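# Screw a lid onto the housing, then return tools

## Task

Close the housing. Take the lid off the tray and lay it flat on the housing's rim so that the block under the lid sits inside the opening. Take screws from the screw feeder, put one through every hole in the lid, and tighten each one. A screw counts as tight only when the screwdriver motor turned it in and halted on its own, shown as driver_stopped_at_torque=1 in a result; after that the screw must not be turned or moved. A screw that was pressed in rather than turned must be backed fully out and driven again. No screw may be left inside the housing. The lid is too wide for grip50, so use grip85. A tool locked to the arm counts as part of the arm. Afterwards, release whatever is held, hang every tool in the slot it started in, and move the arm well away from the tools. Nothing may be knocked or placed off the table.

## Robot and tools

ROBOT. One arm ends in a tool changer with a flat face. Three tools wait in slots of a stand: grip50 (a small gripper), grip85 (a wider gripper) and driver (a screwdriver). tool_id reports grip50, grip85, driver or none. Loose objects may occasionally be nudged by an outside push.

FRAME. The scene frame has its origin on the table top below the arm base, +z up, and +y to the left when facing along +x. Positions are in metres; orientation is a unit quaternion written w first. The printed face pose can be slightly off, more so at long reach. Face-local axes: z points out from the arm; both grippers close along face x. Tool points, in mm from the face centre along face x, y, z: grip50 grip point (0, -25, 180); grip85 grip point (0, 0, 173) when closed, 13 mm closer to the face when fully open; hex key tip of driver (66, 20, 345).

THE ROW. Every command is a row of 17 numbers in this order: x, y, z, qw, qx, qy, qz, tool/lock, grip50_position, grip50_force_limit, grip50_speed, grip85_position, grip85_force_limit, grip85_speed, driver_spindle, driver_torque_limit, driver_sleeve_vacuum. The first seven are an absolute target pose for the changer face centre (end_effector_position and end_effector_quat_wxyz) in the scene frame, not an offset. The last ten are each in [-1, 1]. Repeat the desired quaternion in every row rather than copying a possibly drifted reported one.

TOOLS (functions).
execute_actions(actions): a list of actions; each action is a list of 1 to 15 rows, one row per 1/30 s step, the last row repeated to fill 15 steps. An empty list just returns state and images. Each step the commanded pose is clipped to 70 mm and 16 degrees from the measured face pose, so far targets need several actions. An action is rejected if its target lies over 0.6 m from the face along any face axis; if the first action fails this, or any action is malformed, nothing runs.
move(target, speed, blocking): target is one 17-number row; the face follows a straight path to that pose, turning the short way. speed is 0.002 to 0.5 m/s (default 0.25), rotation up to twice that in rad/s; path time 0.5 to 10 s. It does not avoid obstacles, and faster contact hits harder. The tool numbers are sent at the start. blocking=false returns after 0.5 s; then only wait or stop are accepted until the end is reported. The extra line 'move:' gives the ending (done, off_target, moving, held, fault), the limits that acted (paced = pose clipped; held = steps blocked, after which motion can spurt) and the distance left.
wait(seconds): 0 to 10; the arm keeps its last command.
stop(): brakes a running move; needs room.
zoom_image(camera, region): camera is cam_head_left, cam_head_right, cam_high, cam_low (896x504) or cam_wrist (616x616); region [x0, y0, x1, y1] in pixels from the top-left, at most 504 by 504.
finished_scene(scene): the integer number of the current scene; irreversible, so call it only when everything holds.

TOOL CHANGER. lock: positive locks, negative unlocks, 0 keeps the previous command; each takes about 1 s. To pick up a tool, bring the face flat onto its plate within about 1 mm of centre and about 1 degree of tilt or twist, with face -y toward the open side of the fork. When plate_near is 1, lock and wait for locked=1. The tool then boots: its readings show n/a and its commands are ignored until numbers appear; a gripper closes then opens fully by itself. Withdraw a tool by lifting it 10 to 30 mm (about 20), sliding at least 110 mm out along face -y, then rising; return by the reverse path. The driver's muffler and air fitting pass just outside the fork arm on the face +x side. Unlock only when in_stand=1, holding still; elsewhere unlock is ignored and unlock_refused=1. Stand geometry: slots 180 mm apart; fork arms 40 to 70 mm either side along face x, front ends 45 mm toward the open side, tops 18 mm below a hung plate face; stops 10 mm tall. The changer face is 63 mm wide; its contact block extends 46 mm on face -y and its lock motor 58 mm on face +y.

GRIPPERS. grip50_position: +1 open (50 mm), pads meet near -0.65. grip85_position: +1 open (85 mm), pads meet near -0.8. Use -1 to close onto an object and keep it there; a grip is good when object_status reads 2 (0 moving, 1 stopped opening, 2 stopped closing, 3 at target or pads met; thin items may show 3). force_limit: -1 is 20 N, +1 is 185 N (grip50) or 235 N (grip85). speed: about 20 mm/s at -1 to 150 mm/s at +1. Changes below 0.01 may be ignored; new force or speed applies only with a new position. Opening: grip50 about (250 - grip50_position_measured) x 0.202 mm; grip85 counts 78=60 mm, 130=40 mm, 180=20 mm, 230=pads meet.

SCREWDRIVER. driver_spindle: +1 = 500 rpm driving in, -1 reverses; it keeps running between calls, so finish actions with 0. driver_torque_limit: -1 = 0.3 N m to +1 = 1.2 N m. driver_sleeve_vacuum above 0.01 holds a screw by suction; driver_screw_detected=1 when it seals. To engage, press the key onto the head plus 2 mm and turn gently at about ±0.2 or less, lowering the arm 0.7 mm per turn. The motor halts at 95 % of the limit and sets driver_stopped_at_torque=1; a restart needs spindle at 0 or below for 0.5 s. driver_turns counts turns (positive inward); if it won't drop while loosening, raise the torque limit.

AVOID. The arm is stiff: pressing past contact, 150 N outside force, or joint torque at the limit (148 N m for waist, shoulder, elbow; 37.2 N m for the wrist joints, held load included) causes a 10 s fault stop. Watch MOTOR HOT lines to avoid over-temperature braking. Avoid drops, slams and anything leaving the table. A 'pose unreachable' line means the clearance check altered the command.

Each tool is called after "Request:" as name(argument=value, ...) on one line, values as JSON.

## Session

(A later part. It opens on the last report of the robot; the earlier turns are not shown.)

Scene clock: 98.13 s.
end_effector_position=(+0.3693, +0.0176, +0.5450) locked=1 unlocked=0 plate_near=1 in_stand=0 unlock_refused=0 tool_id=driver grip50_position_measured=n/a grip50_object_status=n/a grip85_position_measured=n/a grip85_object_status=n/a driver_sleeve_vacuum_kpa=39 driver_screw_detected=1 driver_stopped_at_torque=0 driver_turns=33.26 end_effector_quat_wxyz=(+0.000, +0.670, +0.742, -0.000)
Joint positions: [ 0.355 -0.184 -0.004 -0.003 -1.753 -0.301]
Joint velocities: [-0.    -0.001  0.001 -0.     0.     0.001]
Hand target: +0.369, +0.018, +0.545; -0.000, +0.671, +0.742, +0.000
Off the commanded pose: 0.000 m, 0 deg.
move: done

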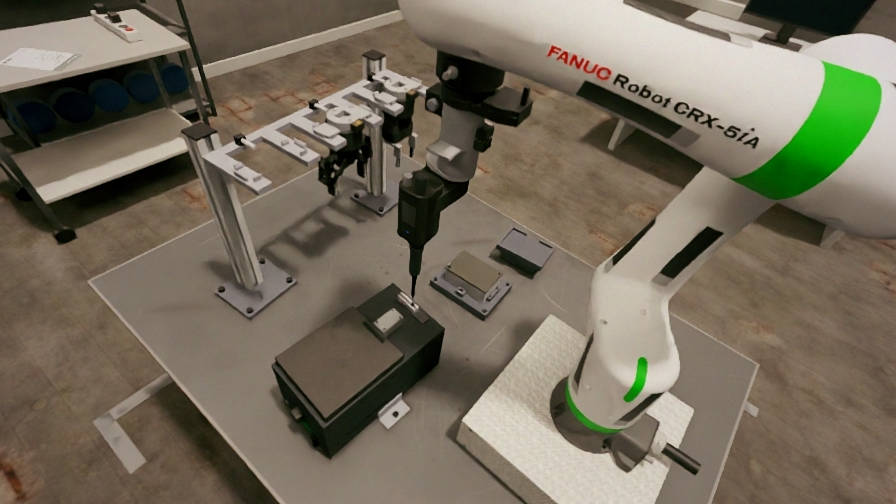

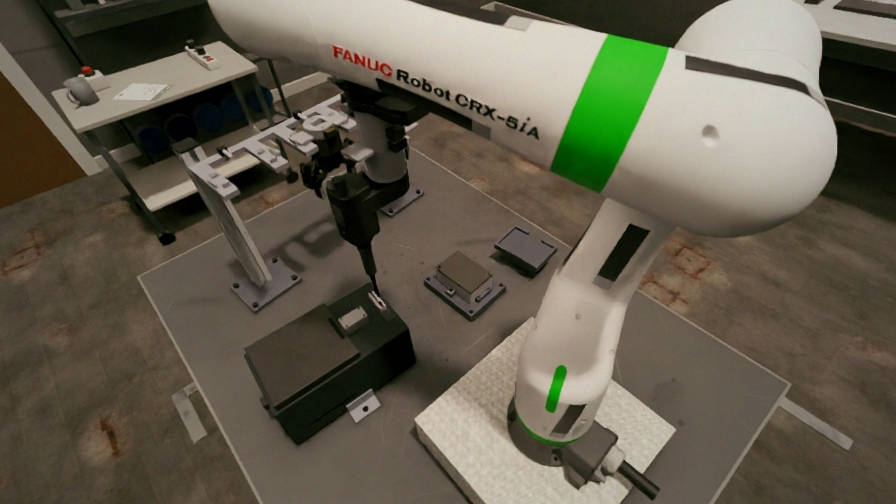

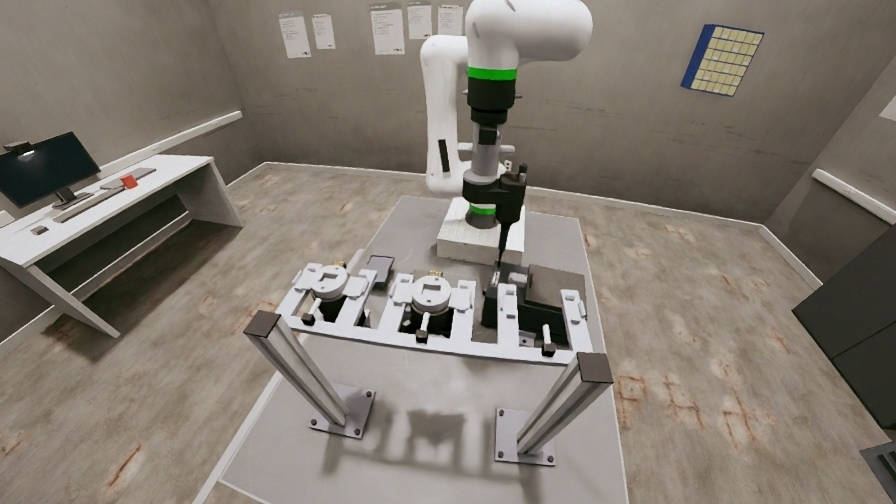

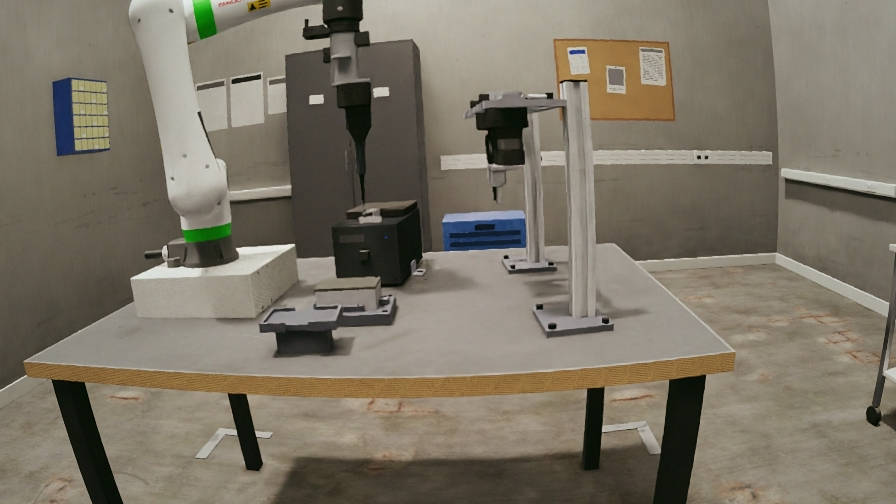

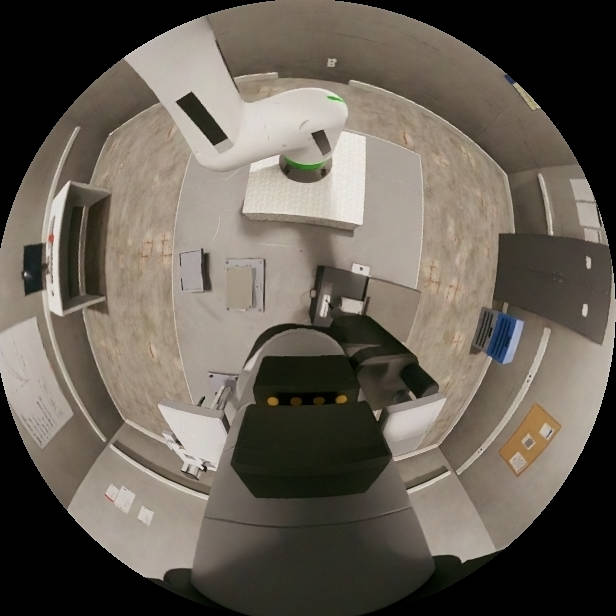

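Request:
move(target=[0.3243,-0.2566,0.45,0,0.6704,0.742,0,0,0,0,0,0,0,0,0,0,1], speed=0.2)

Request:
move(target=[0.3243,-0.2566,0.436,0,0.6704,0.742,0,0,0,0,0,0,0,0,0,0,1], speed=0.02)

Request:
zoom_image(camera="cam_head_left", region=[480,250,520,290])

Request:
zoom_image(camera="cam_head_right", region=[470,250,510,290])

Request:
zoom_image(camera="cam_low", region=[300,260,340,300])

Scene clock: 100.30 s.
end_effector_position=(+0.3245, -0.2572, +0.4499) locked=1 unlocked=0 plate_near=1 in_stand=0 unlock_refused=0 tool_id=driver grip50_position_measured=n/a grip50_object_status=n/a grip85_position_measured=n/a grip85_object_status=n/a driver_sleeve_vacuum_kpa=39 driver_screw_detected=1 driver_stopped_at_torque=0 driver_turns=33.26 end_effector_quat_wxyz=(-0.001, +0.670, +0.742, -0.000)
Joint positions: [-0.399 -0.083 -0.138 -0.001 -1.521  0.454]
Joint velocities: [-0.001  0.001  0.     0.     0.001 -0.   ]
Hand target: +0.324, -0.257, +0.450; -0.001, +0.670, +0.742, -0.000
Off the commanded pose: 0.001 m, 0 deg.
move: done

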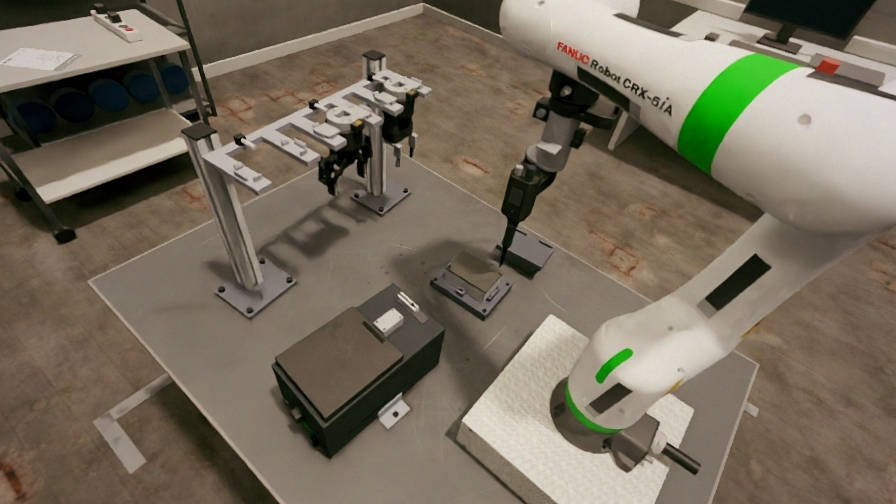

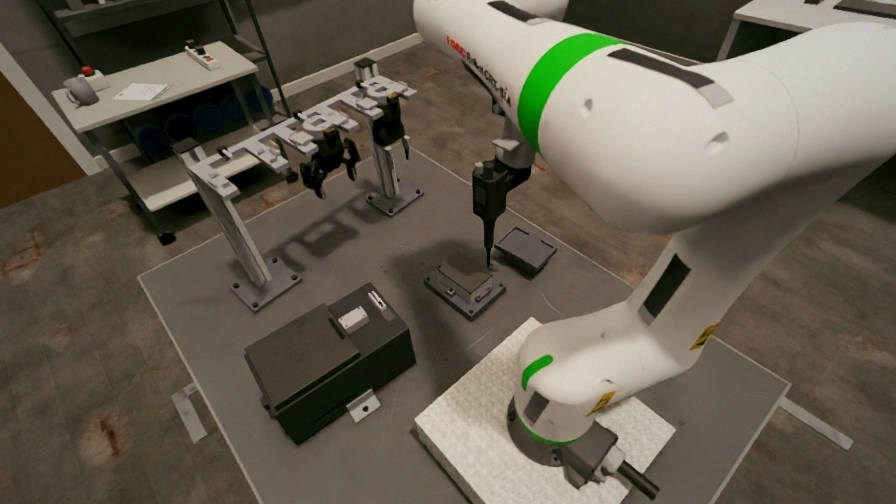

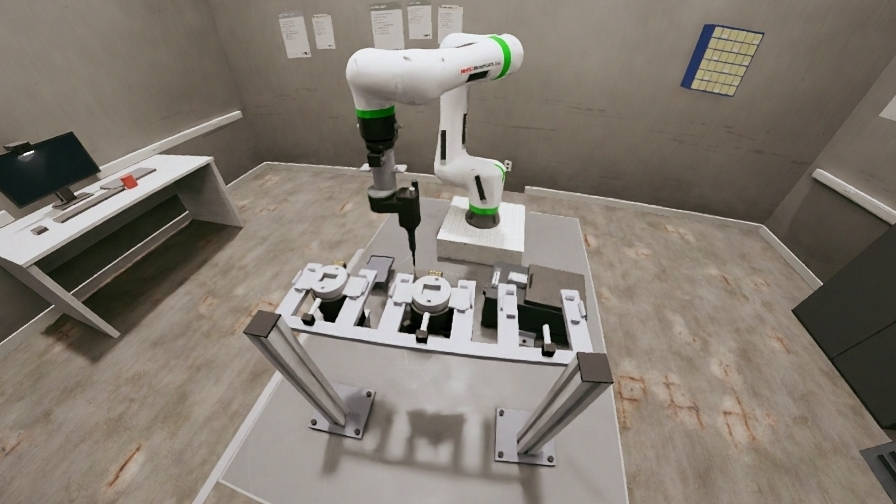

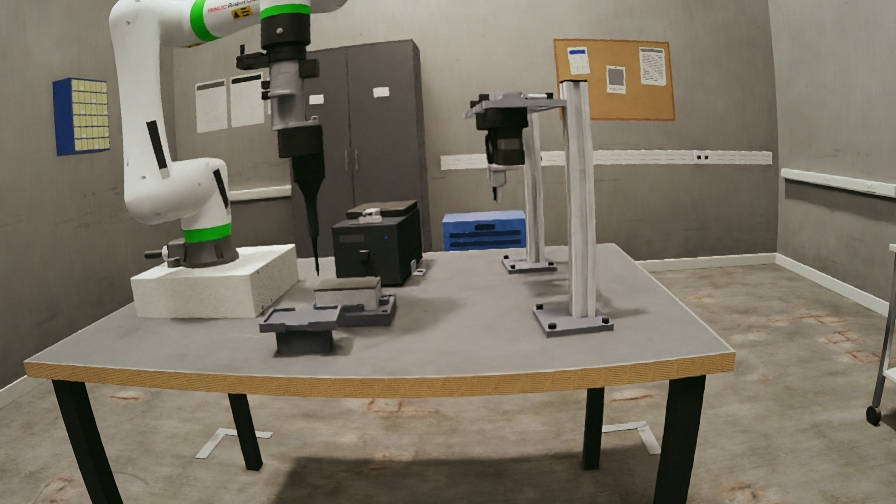

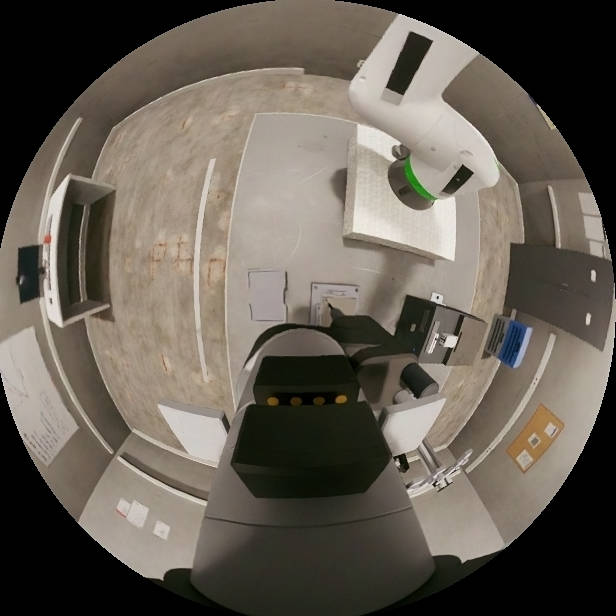

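Scene clock: 101.23 s.
end_effector_position=(+0.3243, -0.2566, +0.4360) locked=1 unlocked=0 plate_near=1 in_stand=0 unlock_refused=0 tool_id=driver grip50_position_measured=n/a grip50_object_status=n/a grip85_position_measured=n/a grip85_object_status=n/a driver_sleeve_vacuum_kpa=39 driver_screw_detected=1 driver_stopped_at_torque=0 driver_turns=33.26 end_effector_quat_wxyz=(-0.000, +0.670, +0.742, +0.000)
Joint positions: [-0.398 -0.083 -0.171 -0.001 -1.486  0.452]
Joint velocities: [ 0.     0.001 -0.001  0.     0.001 -0.001]
Hand target: +0.324, -0.257, +0.436; -0.000, +0.670, +0.742, +0.000
Off the commanded pose: 0.000 m, 0 deg.
move: done

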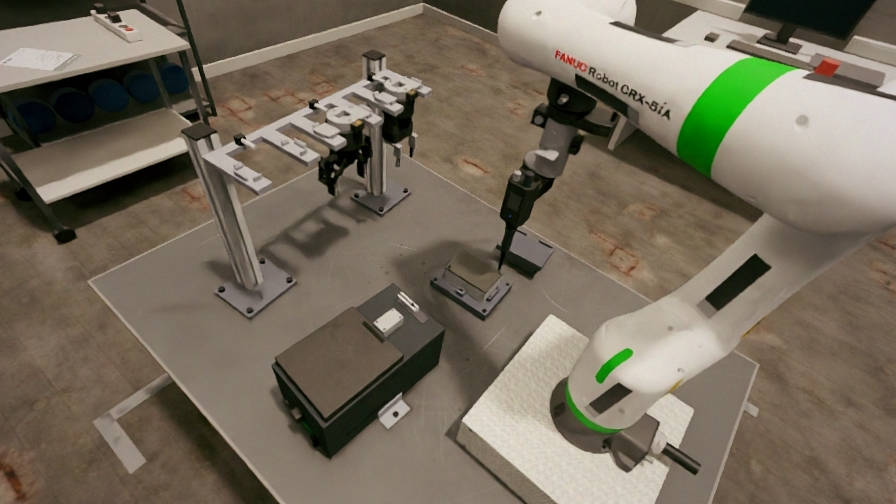

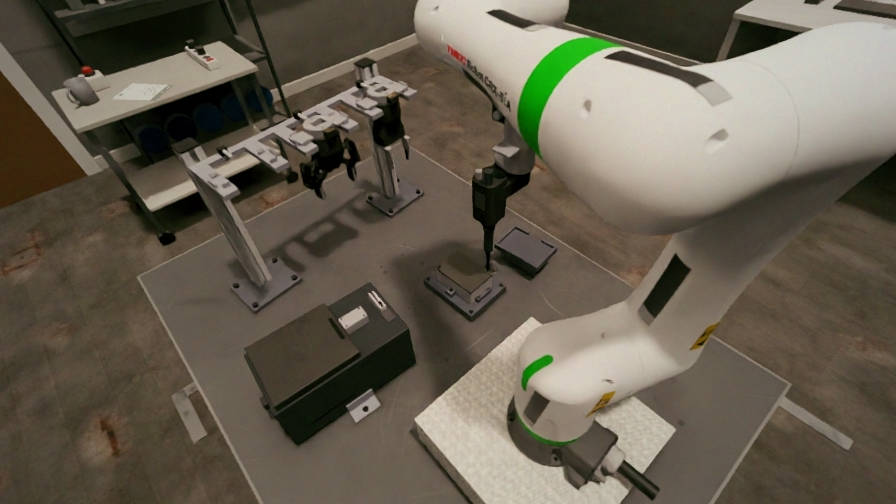

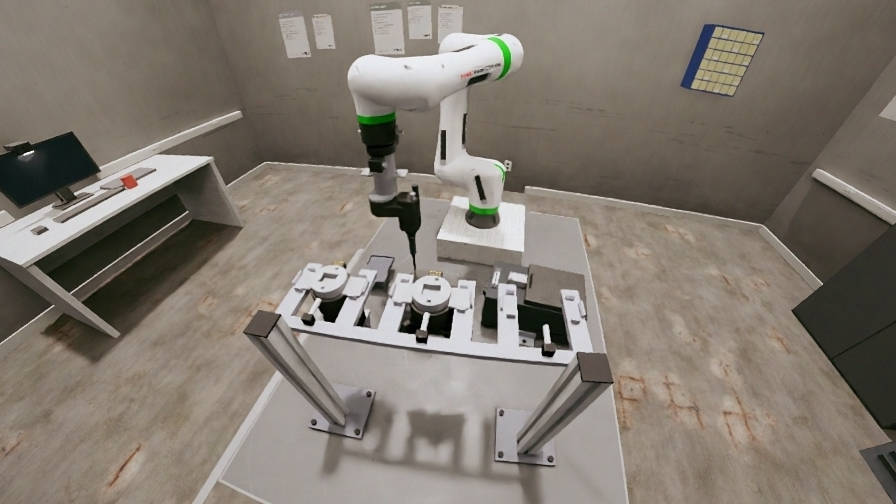

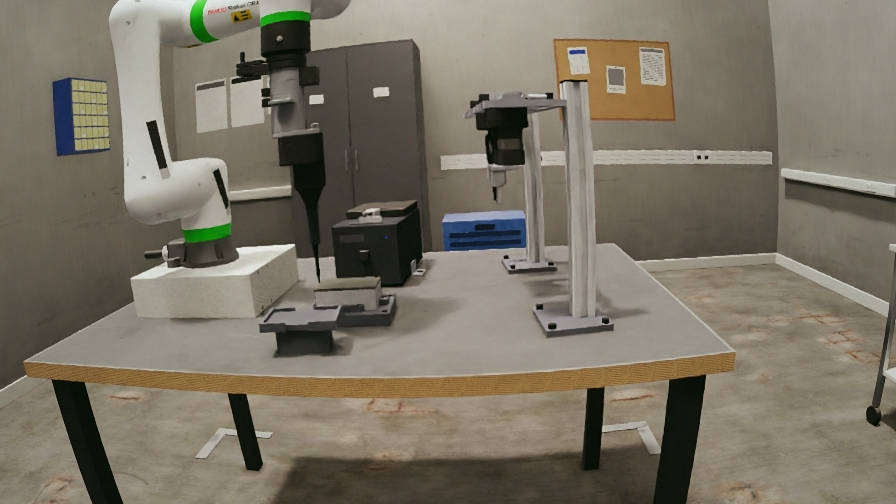

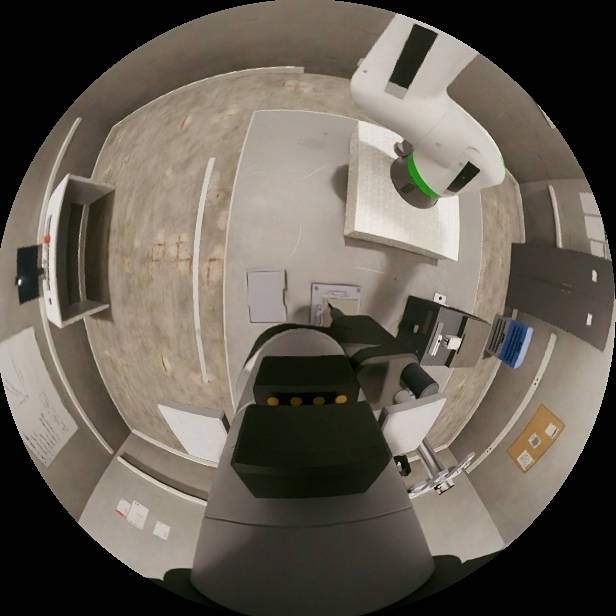

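Region (480, 250, 520, 290) of cam_head_left's 896x504 image, scaled by 12.600, with more detail than that image has.

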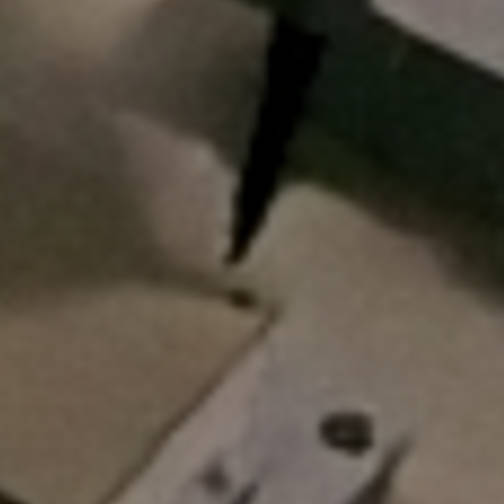

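Region (470, 250, 510, 290) of cam_head_right's 896x504 image, scaled by 12.600, with more detail than that image has.

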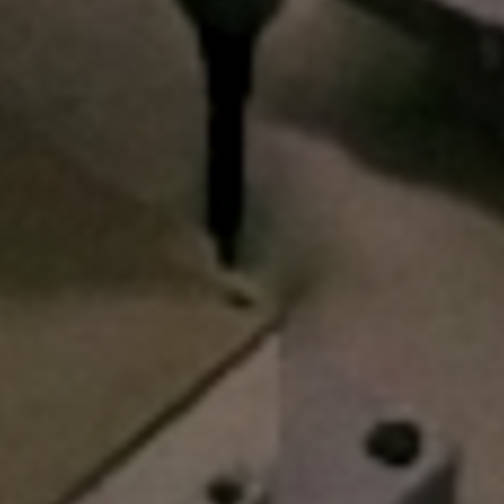

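Region (300, 260, 340, 300) of cam_low's 896x504 image, scaled by 12.600, with more detail than that image has.

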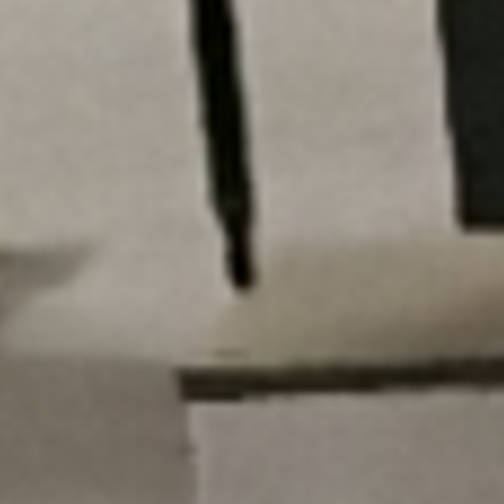

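Request:
move(target=[0.3221,-0.258,0.432,0,0.6704,0.742,0,0,0,0,0,0,0,0,0,0,1], speed=0.01)

Request:
zoom_image(camera="cam_head_left", region=[480,250,520,290])

Request:
zoom_image(camera="cam_head_right", region=[470,250,510,290])

Request:
zoom_image(camera="cam_low", region=[300,260,340,300])

Request:
zoom_image(camera="cam_high", region=[395,245,435,285])

Scene clock: 102.27 s.
end_effector_position=(+0.3221, -0.2580, +0.4320) locked=1 unlocked=0 plate_near=1 in_stand=0 unlock_refused=0 tool_id=driver grip50_position_measured=n/a grip50_object_status=n/a grip85_position_measured=n/a grip85_object_status=n/a driver_sleeve_vacuum_kpa=39 driver_screw_detected=1 driver_stopped_at_torque=0 driver_turns=33.26 end_effector_quat_wxyz=(-0.000, +0.670, +0.742, +0.000)
Joint positions: [-0.403 -0.084 -0.181 -0.001 -1.477  0.457]
Joint velocities: [ 0.    -0.001 -0.001 -0.     0.001 -0.   ]
Hand target: +0.322, -0.258, +0.432; -0.000, +0.670, +0.742, +0.000
Off the commanded pose: 0.000 m, 0 deg.
move: done

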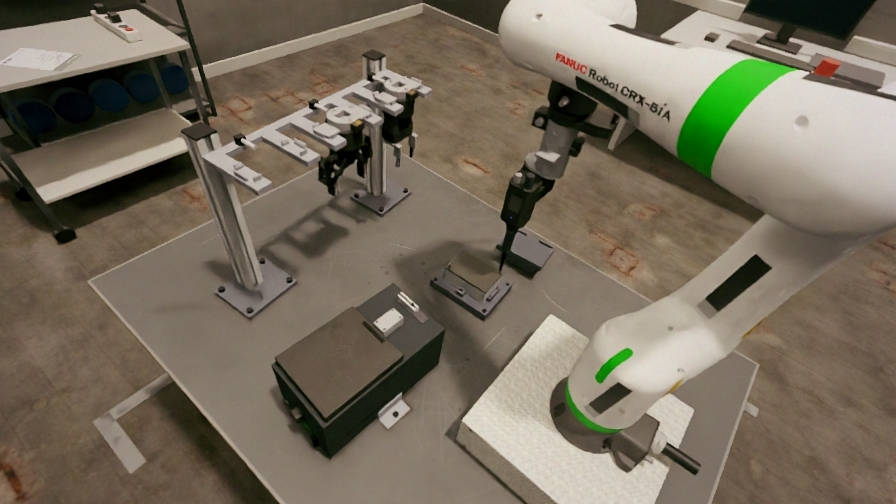

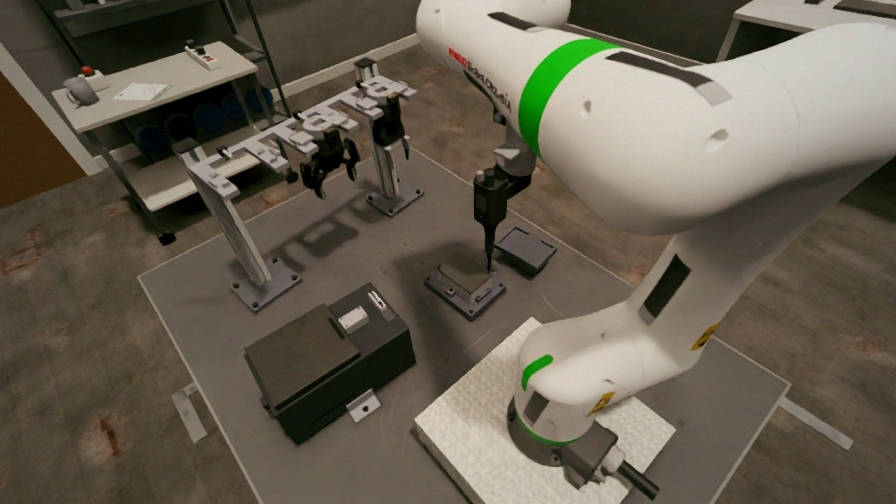

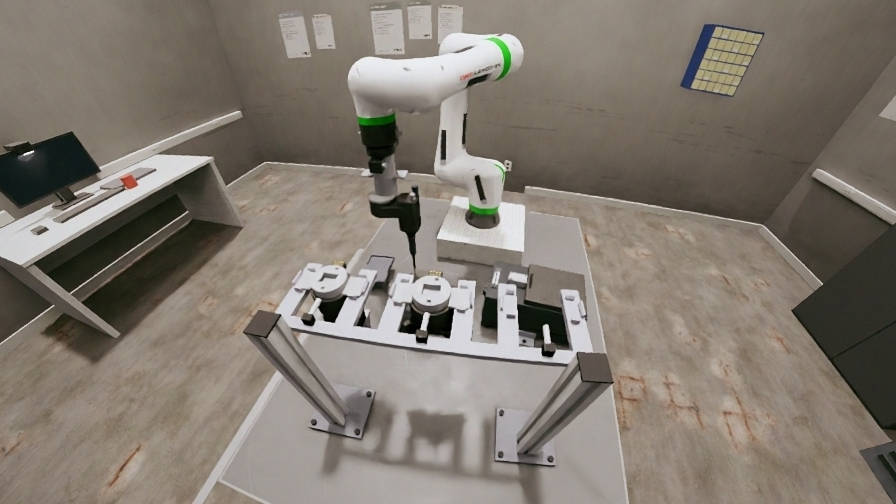

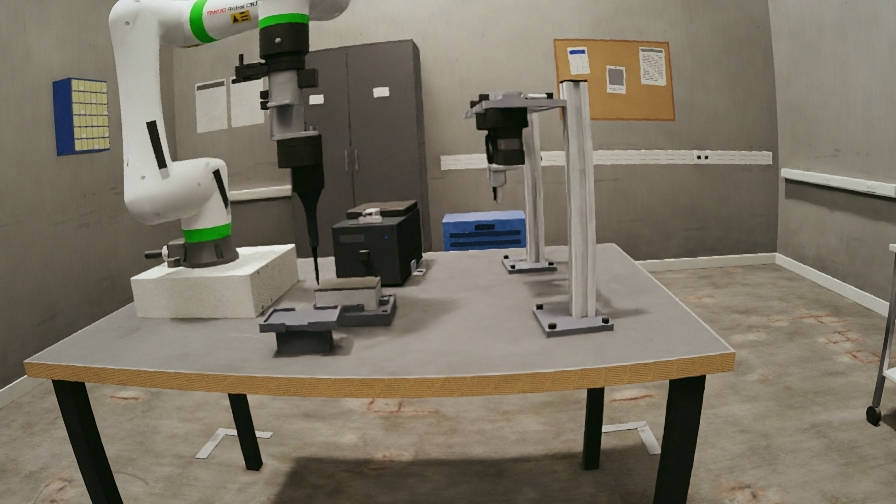

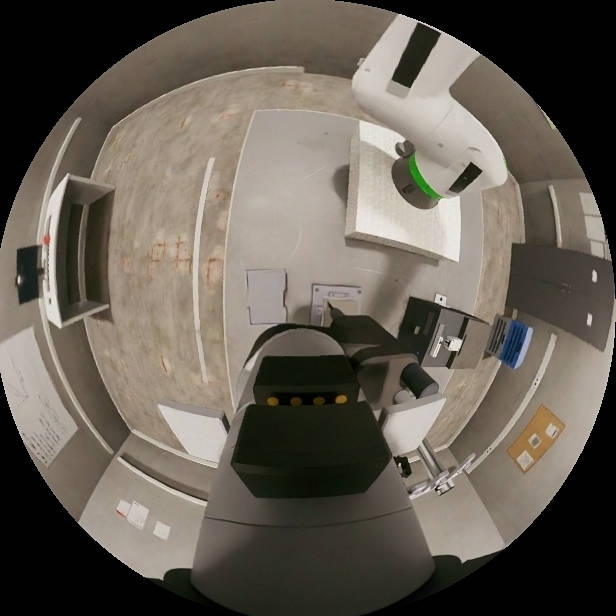

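Region (480, 250, 520, 290) of cam_head_left's 896x504 image, scaled by 12.600, with more detail than that image has.

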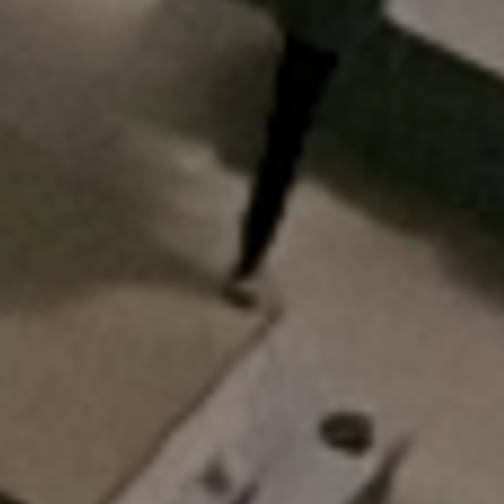

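Region (470, 250, 510, 290) of cam_head_right's 896x504 image, scaled by 12.600, with more detail than that image has.

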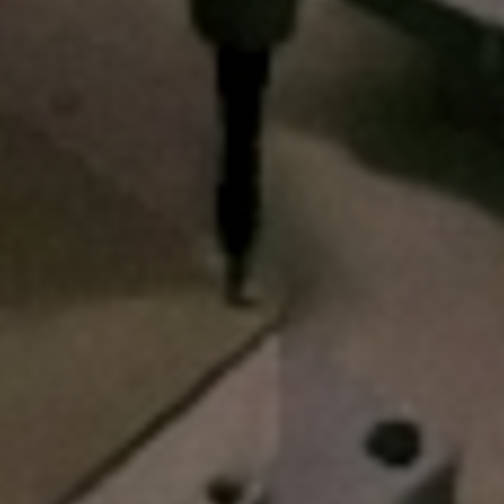

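Region (300, 260, 340, 300) of cam_low's 896x504 image, scaled by 12.600, with more detail than that image has.

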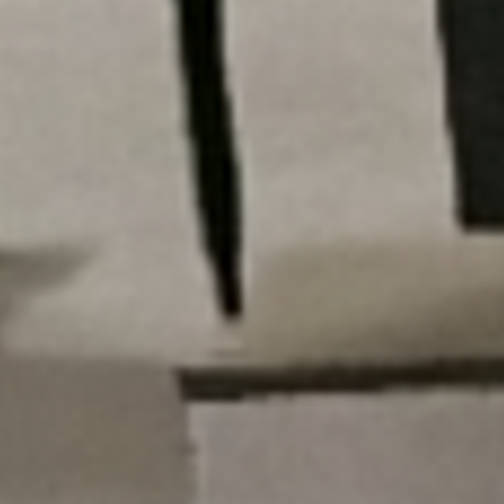

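Region (395, 245, 435, 285) of cam_high's 896x504 image, scaled by 12.600, with more detail than that image has.

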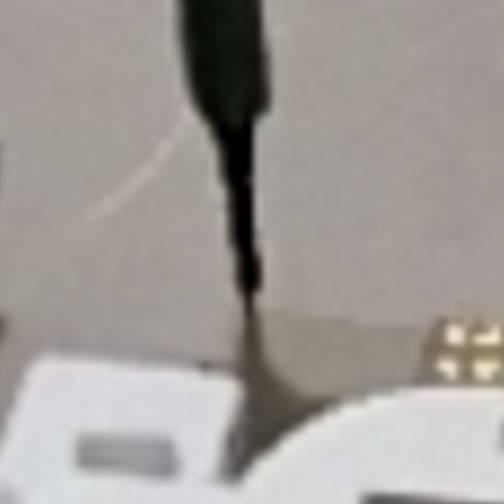

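Request:
execute_actions(actions=[[[0.3218,-0.2584,0.4285,0,0.6704,0.742,0,0,0,0,0,0,0,0,0,0,1]],[[0.3218,-0.2584,0.425,0,0.6704,0.742,0,0,0,0,0,0,0,0,0,0,1]],[[0.3218,-0.2584,0.4215,0,0.6704,0.742,0,0,0,0,0,0,0,0,0,0,1]]])

Request:
zoom_image(camera="cam_low", region=[300,260,340,300])

Request:
zoom_image(camera="cam_head_right", region=[470,250,510,290])

Scene clock: 104.00 s.
end_effector_position=(+0.3218, -0.2584, +0.4215) locked=1 unlocked=0 plate_near=1 in_stand=0 unlock_refused=0 tool_id=driver grip50_position_measured=n/a grip50_object_status=n/a grip85_position_measured=n/a grip85_object_status=n/a driver_sleeve_vacuum_kpa=33 driver_screw_detected=1 driver_stopped_at_torque=0 driver_turns=33.26 end_effector_quat_wxyz=(+0.000, +0.670, +0.742, +0.000)
Joint positions: [-0.404 -0.081 -0.203 -0.001 -1.452  0.458]
Joint velocities: [ 0.    -0.001  0.001 -0.001 -0.001 -0.001]
Hand target: +0.322, -0.258, +0.421; -0.000, +0.670, +0.742, +0.000
Off the commanded pose: 0.000 m, 0 deg.

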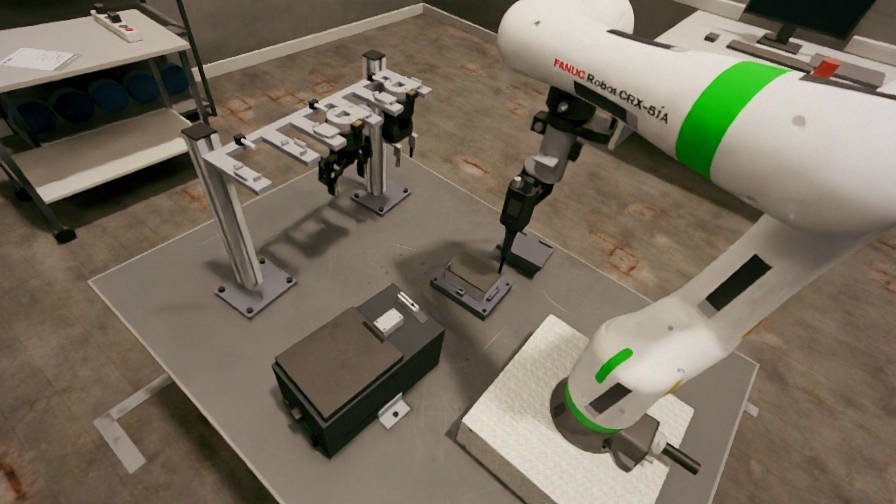

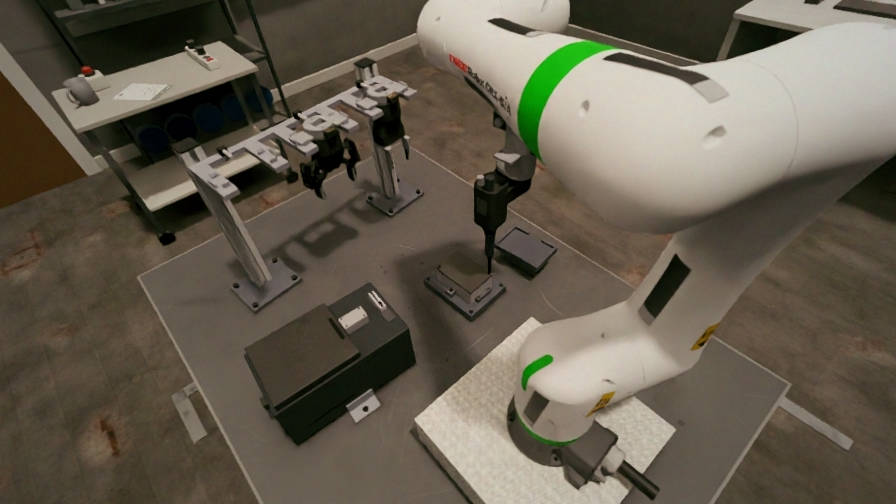

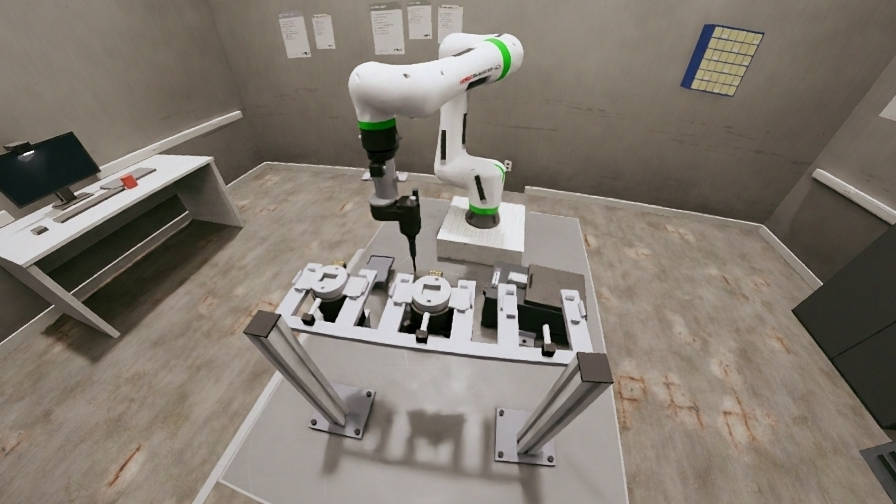

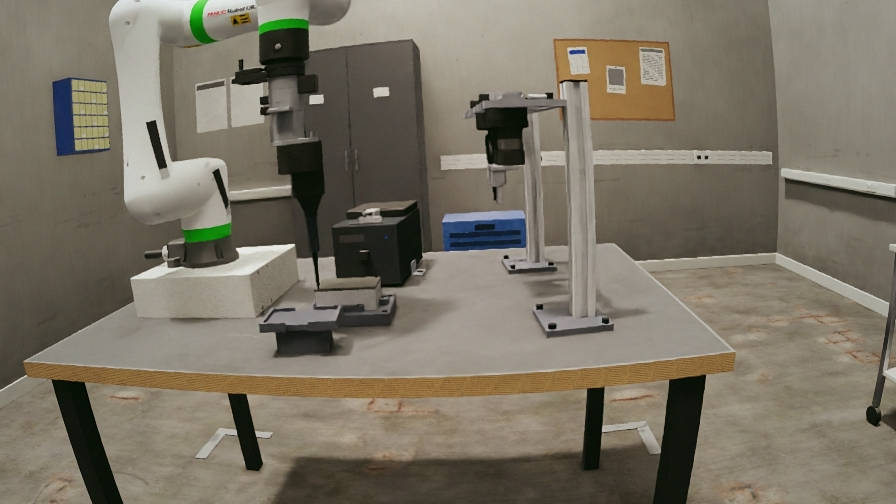

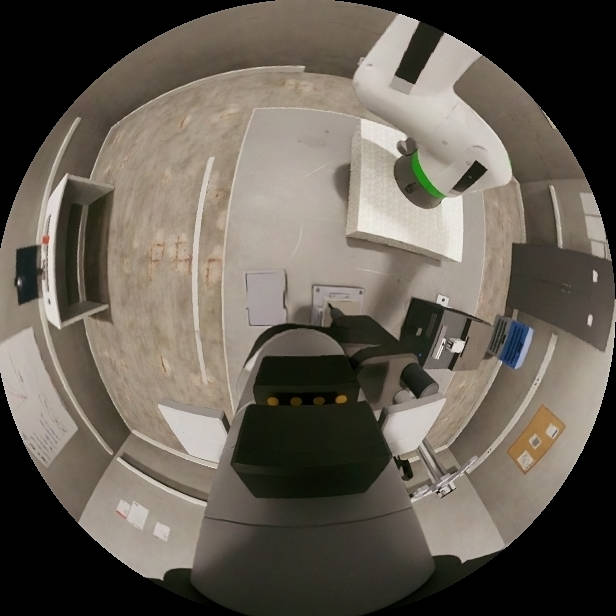

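Region (300, 260, 340, 300) of cam_low's 896x504 image, scaled by 12.600, with more detail than that image has.

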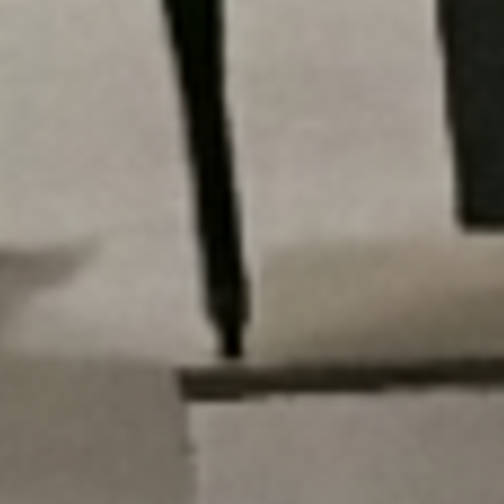

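Region (470, 250, 510, 290) of cam_head_right's 896x504 image, scaled by 12.600, with more detail than that image has.

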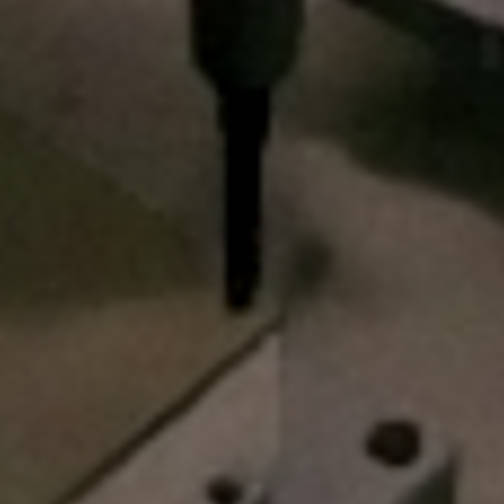

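In the hole, slightly tilted. Adjust +y.

Request:
execute_actions(actions=[[[0.3219,-0.2579,0.4245,0,0.6704,0.742,0,0,0,0,0,0,0,0,0,0,1]],[[0.3219,-0.2579,0.4215,0,0.6704,0.742,0,0,0,0,0,0,0,0,0,0,1]]])

Scene clock: 105.13 s.
end_effector_position=(+0.3219, -0.2579, +0.4215) locked=1 unlocked=0 plate_near=1 in_stand=0 unlock_refused=0 tool_id=driver grip50_position_measured=n/a grip50_object_status=n/a grip85_position_measured=n/a grip85_object_status=n/a driver_sleeve_vacuum_kpa=32 driver_screw_detected=1 driver_stopped_at_torque=0 driver_turns=33.26 end_effector_quat_wxyz=(+0.000, +0.670, +0.742, +0.000)
Joint positions: [-0.403 -0.082 -0.204 -0.001 -1.452  0.457]
Joint velocities: [ 0.     0.     0.001  0.    -0.001 -0.001]
Hand target: +0.322, -0.258, +0.422; -0.000, +0.670, +0.742, +0.000
Off the commanded pose: 0.000 m, 0 deg.

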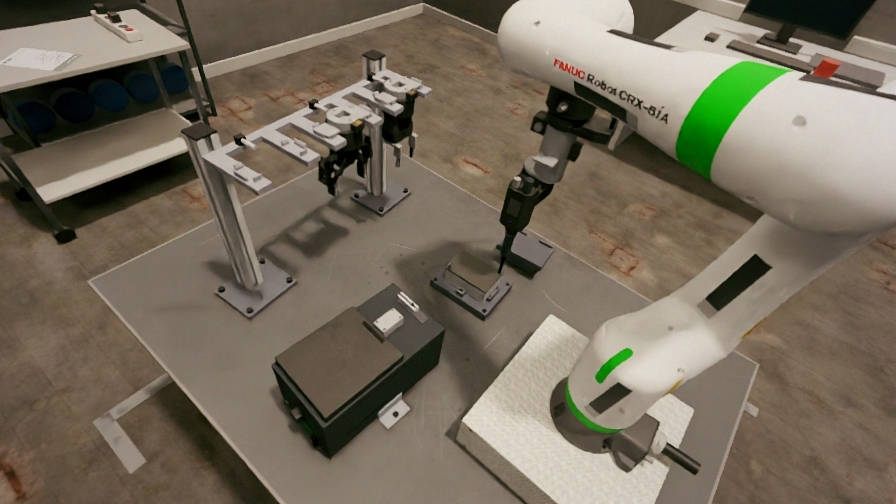

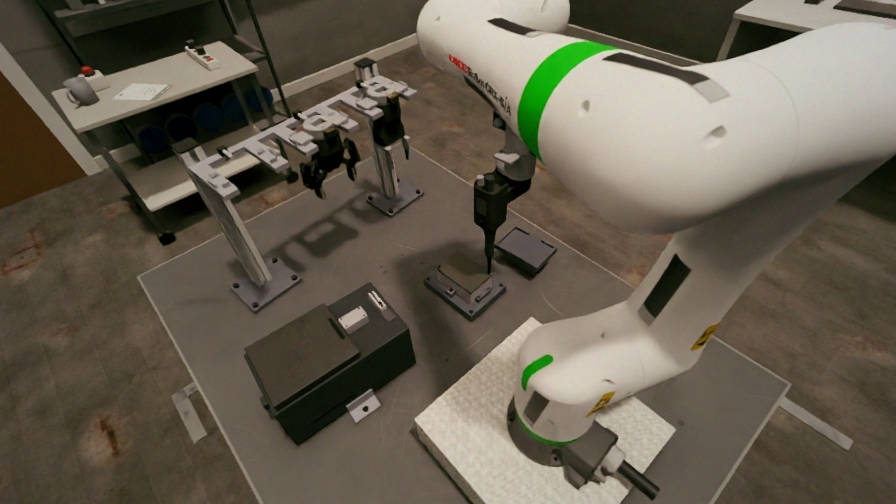

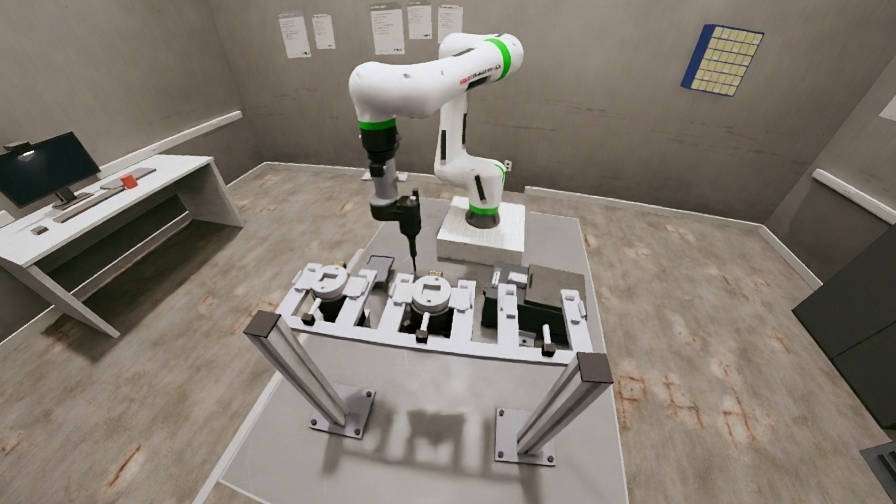

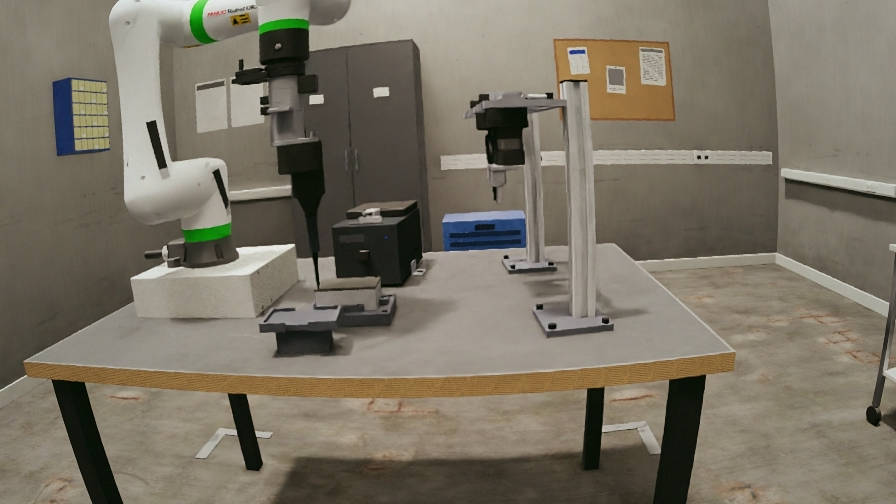

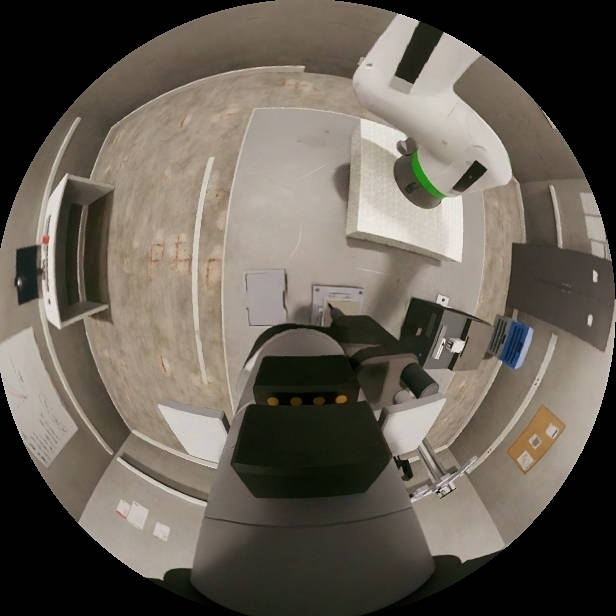

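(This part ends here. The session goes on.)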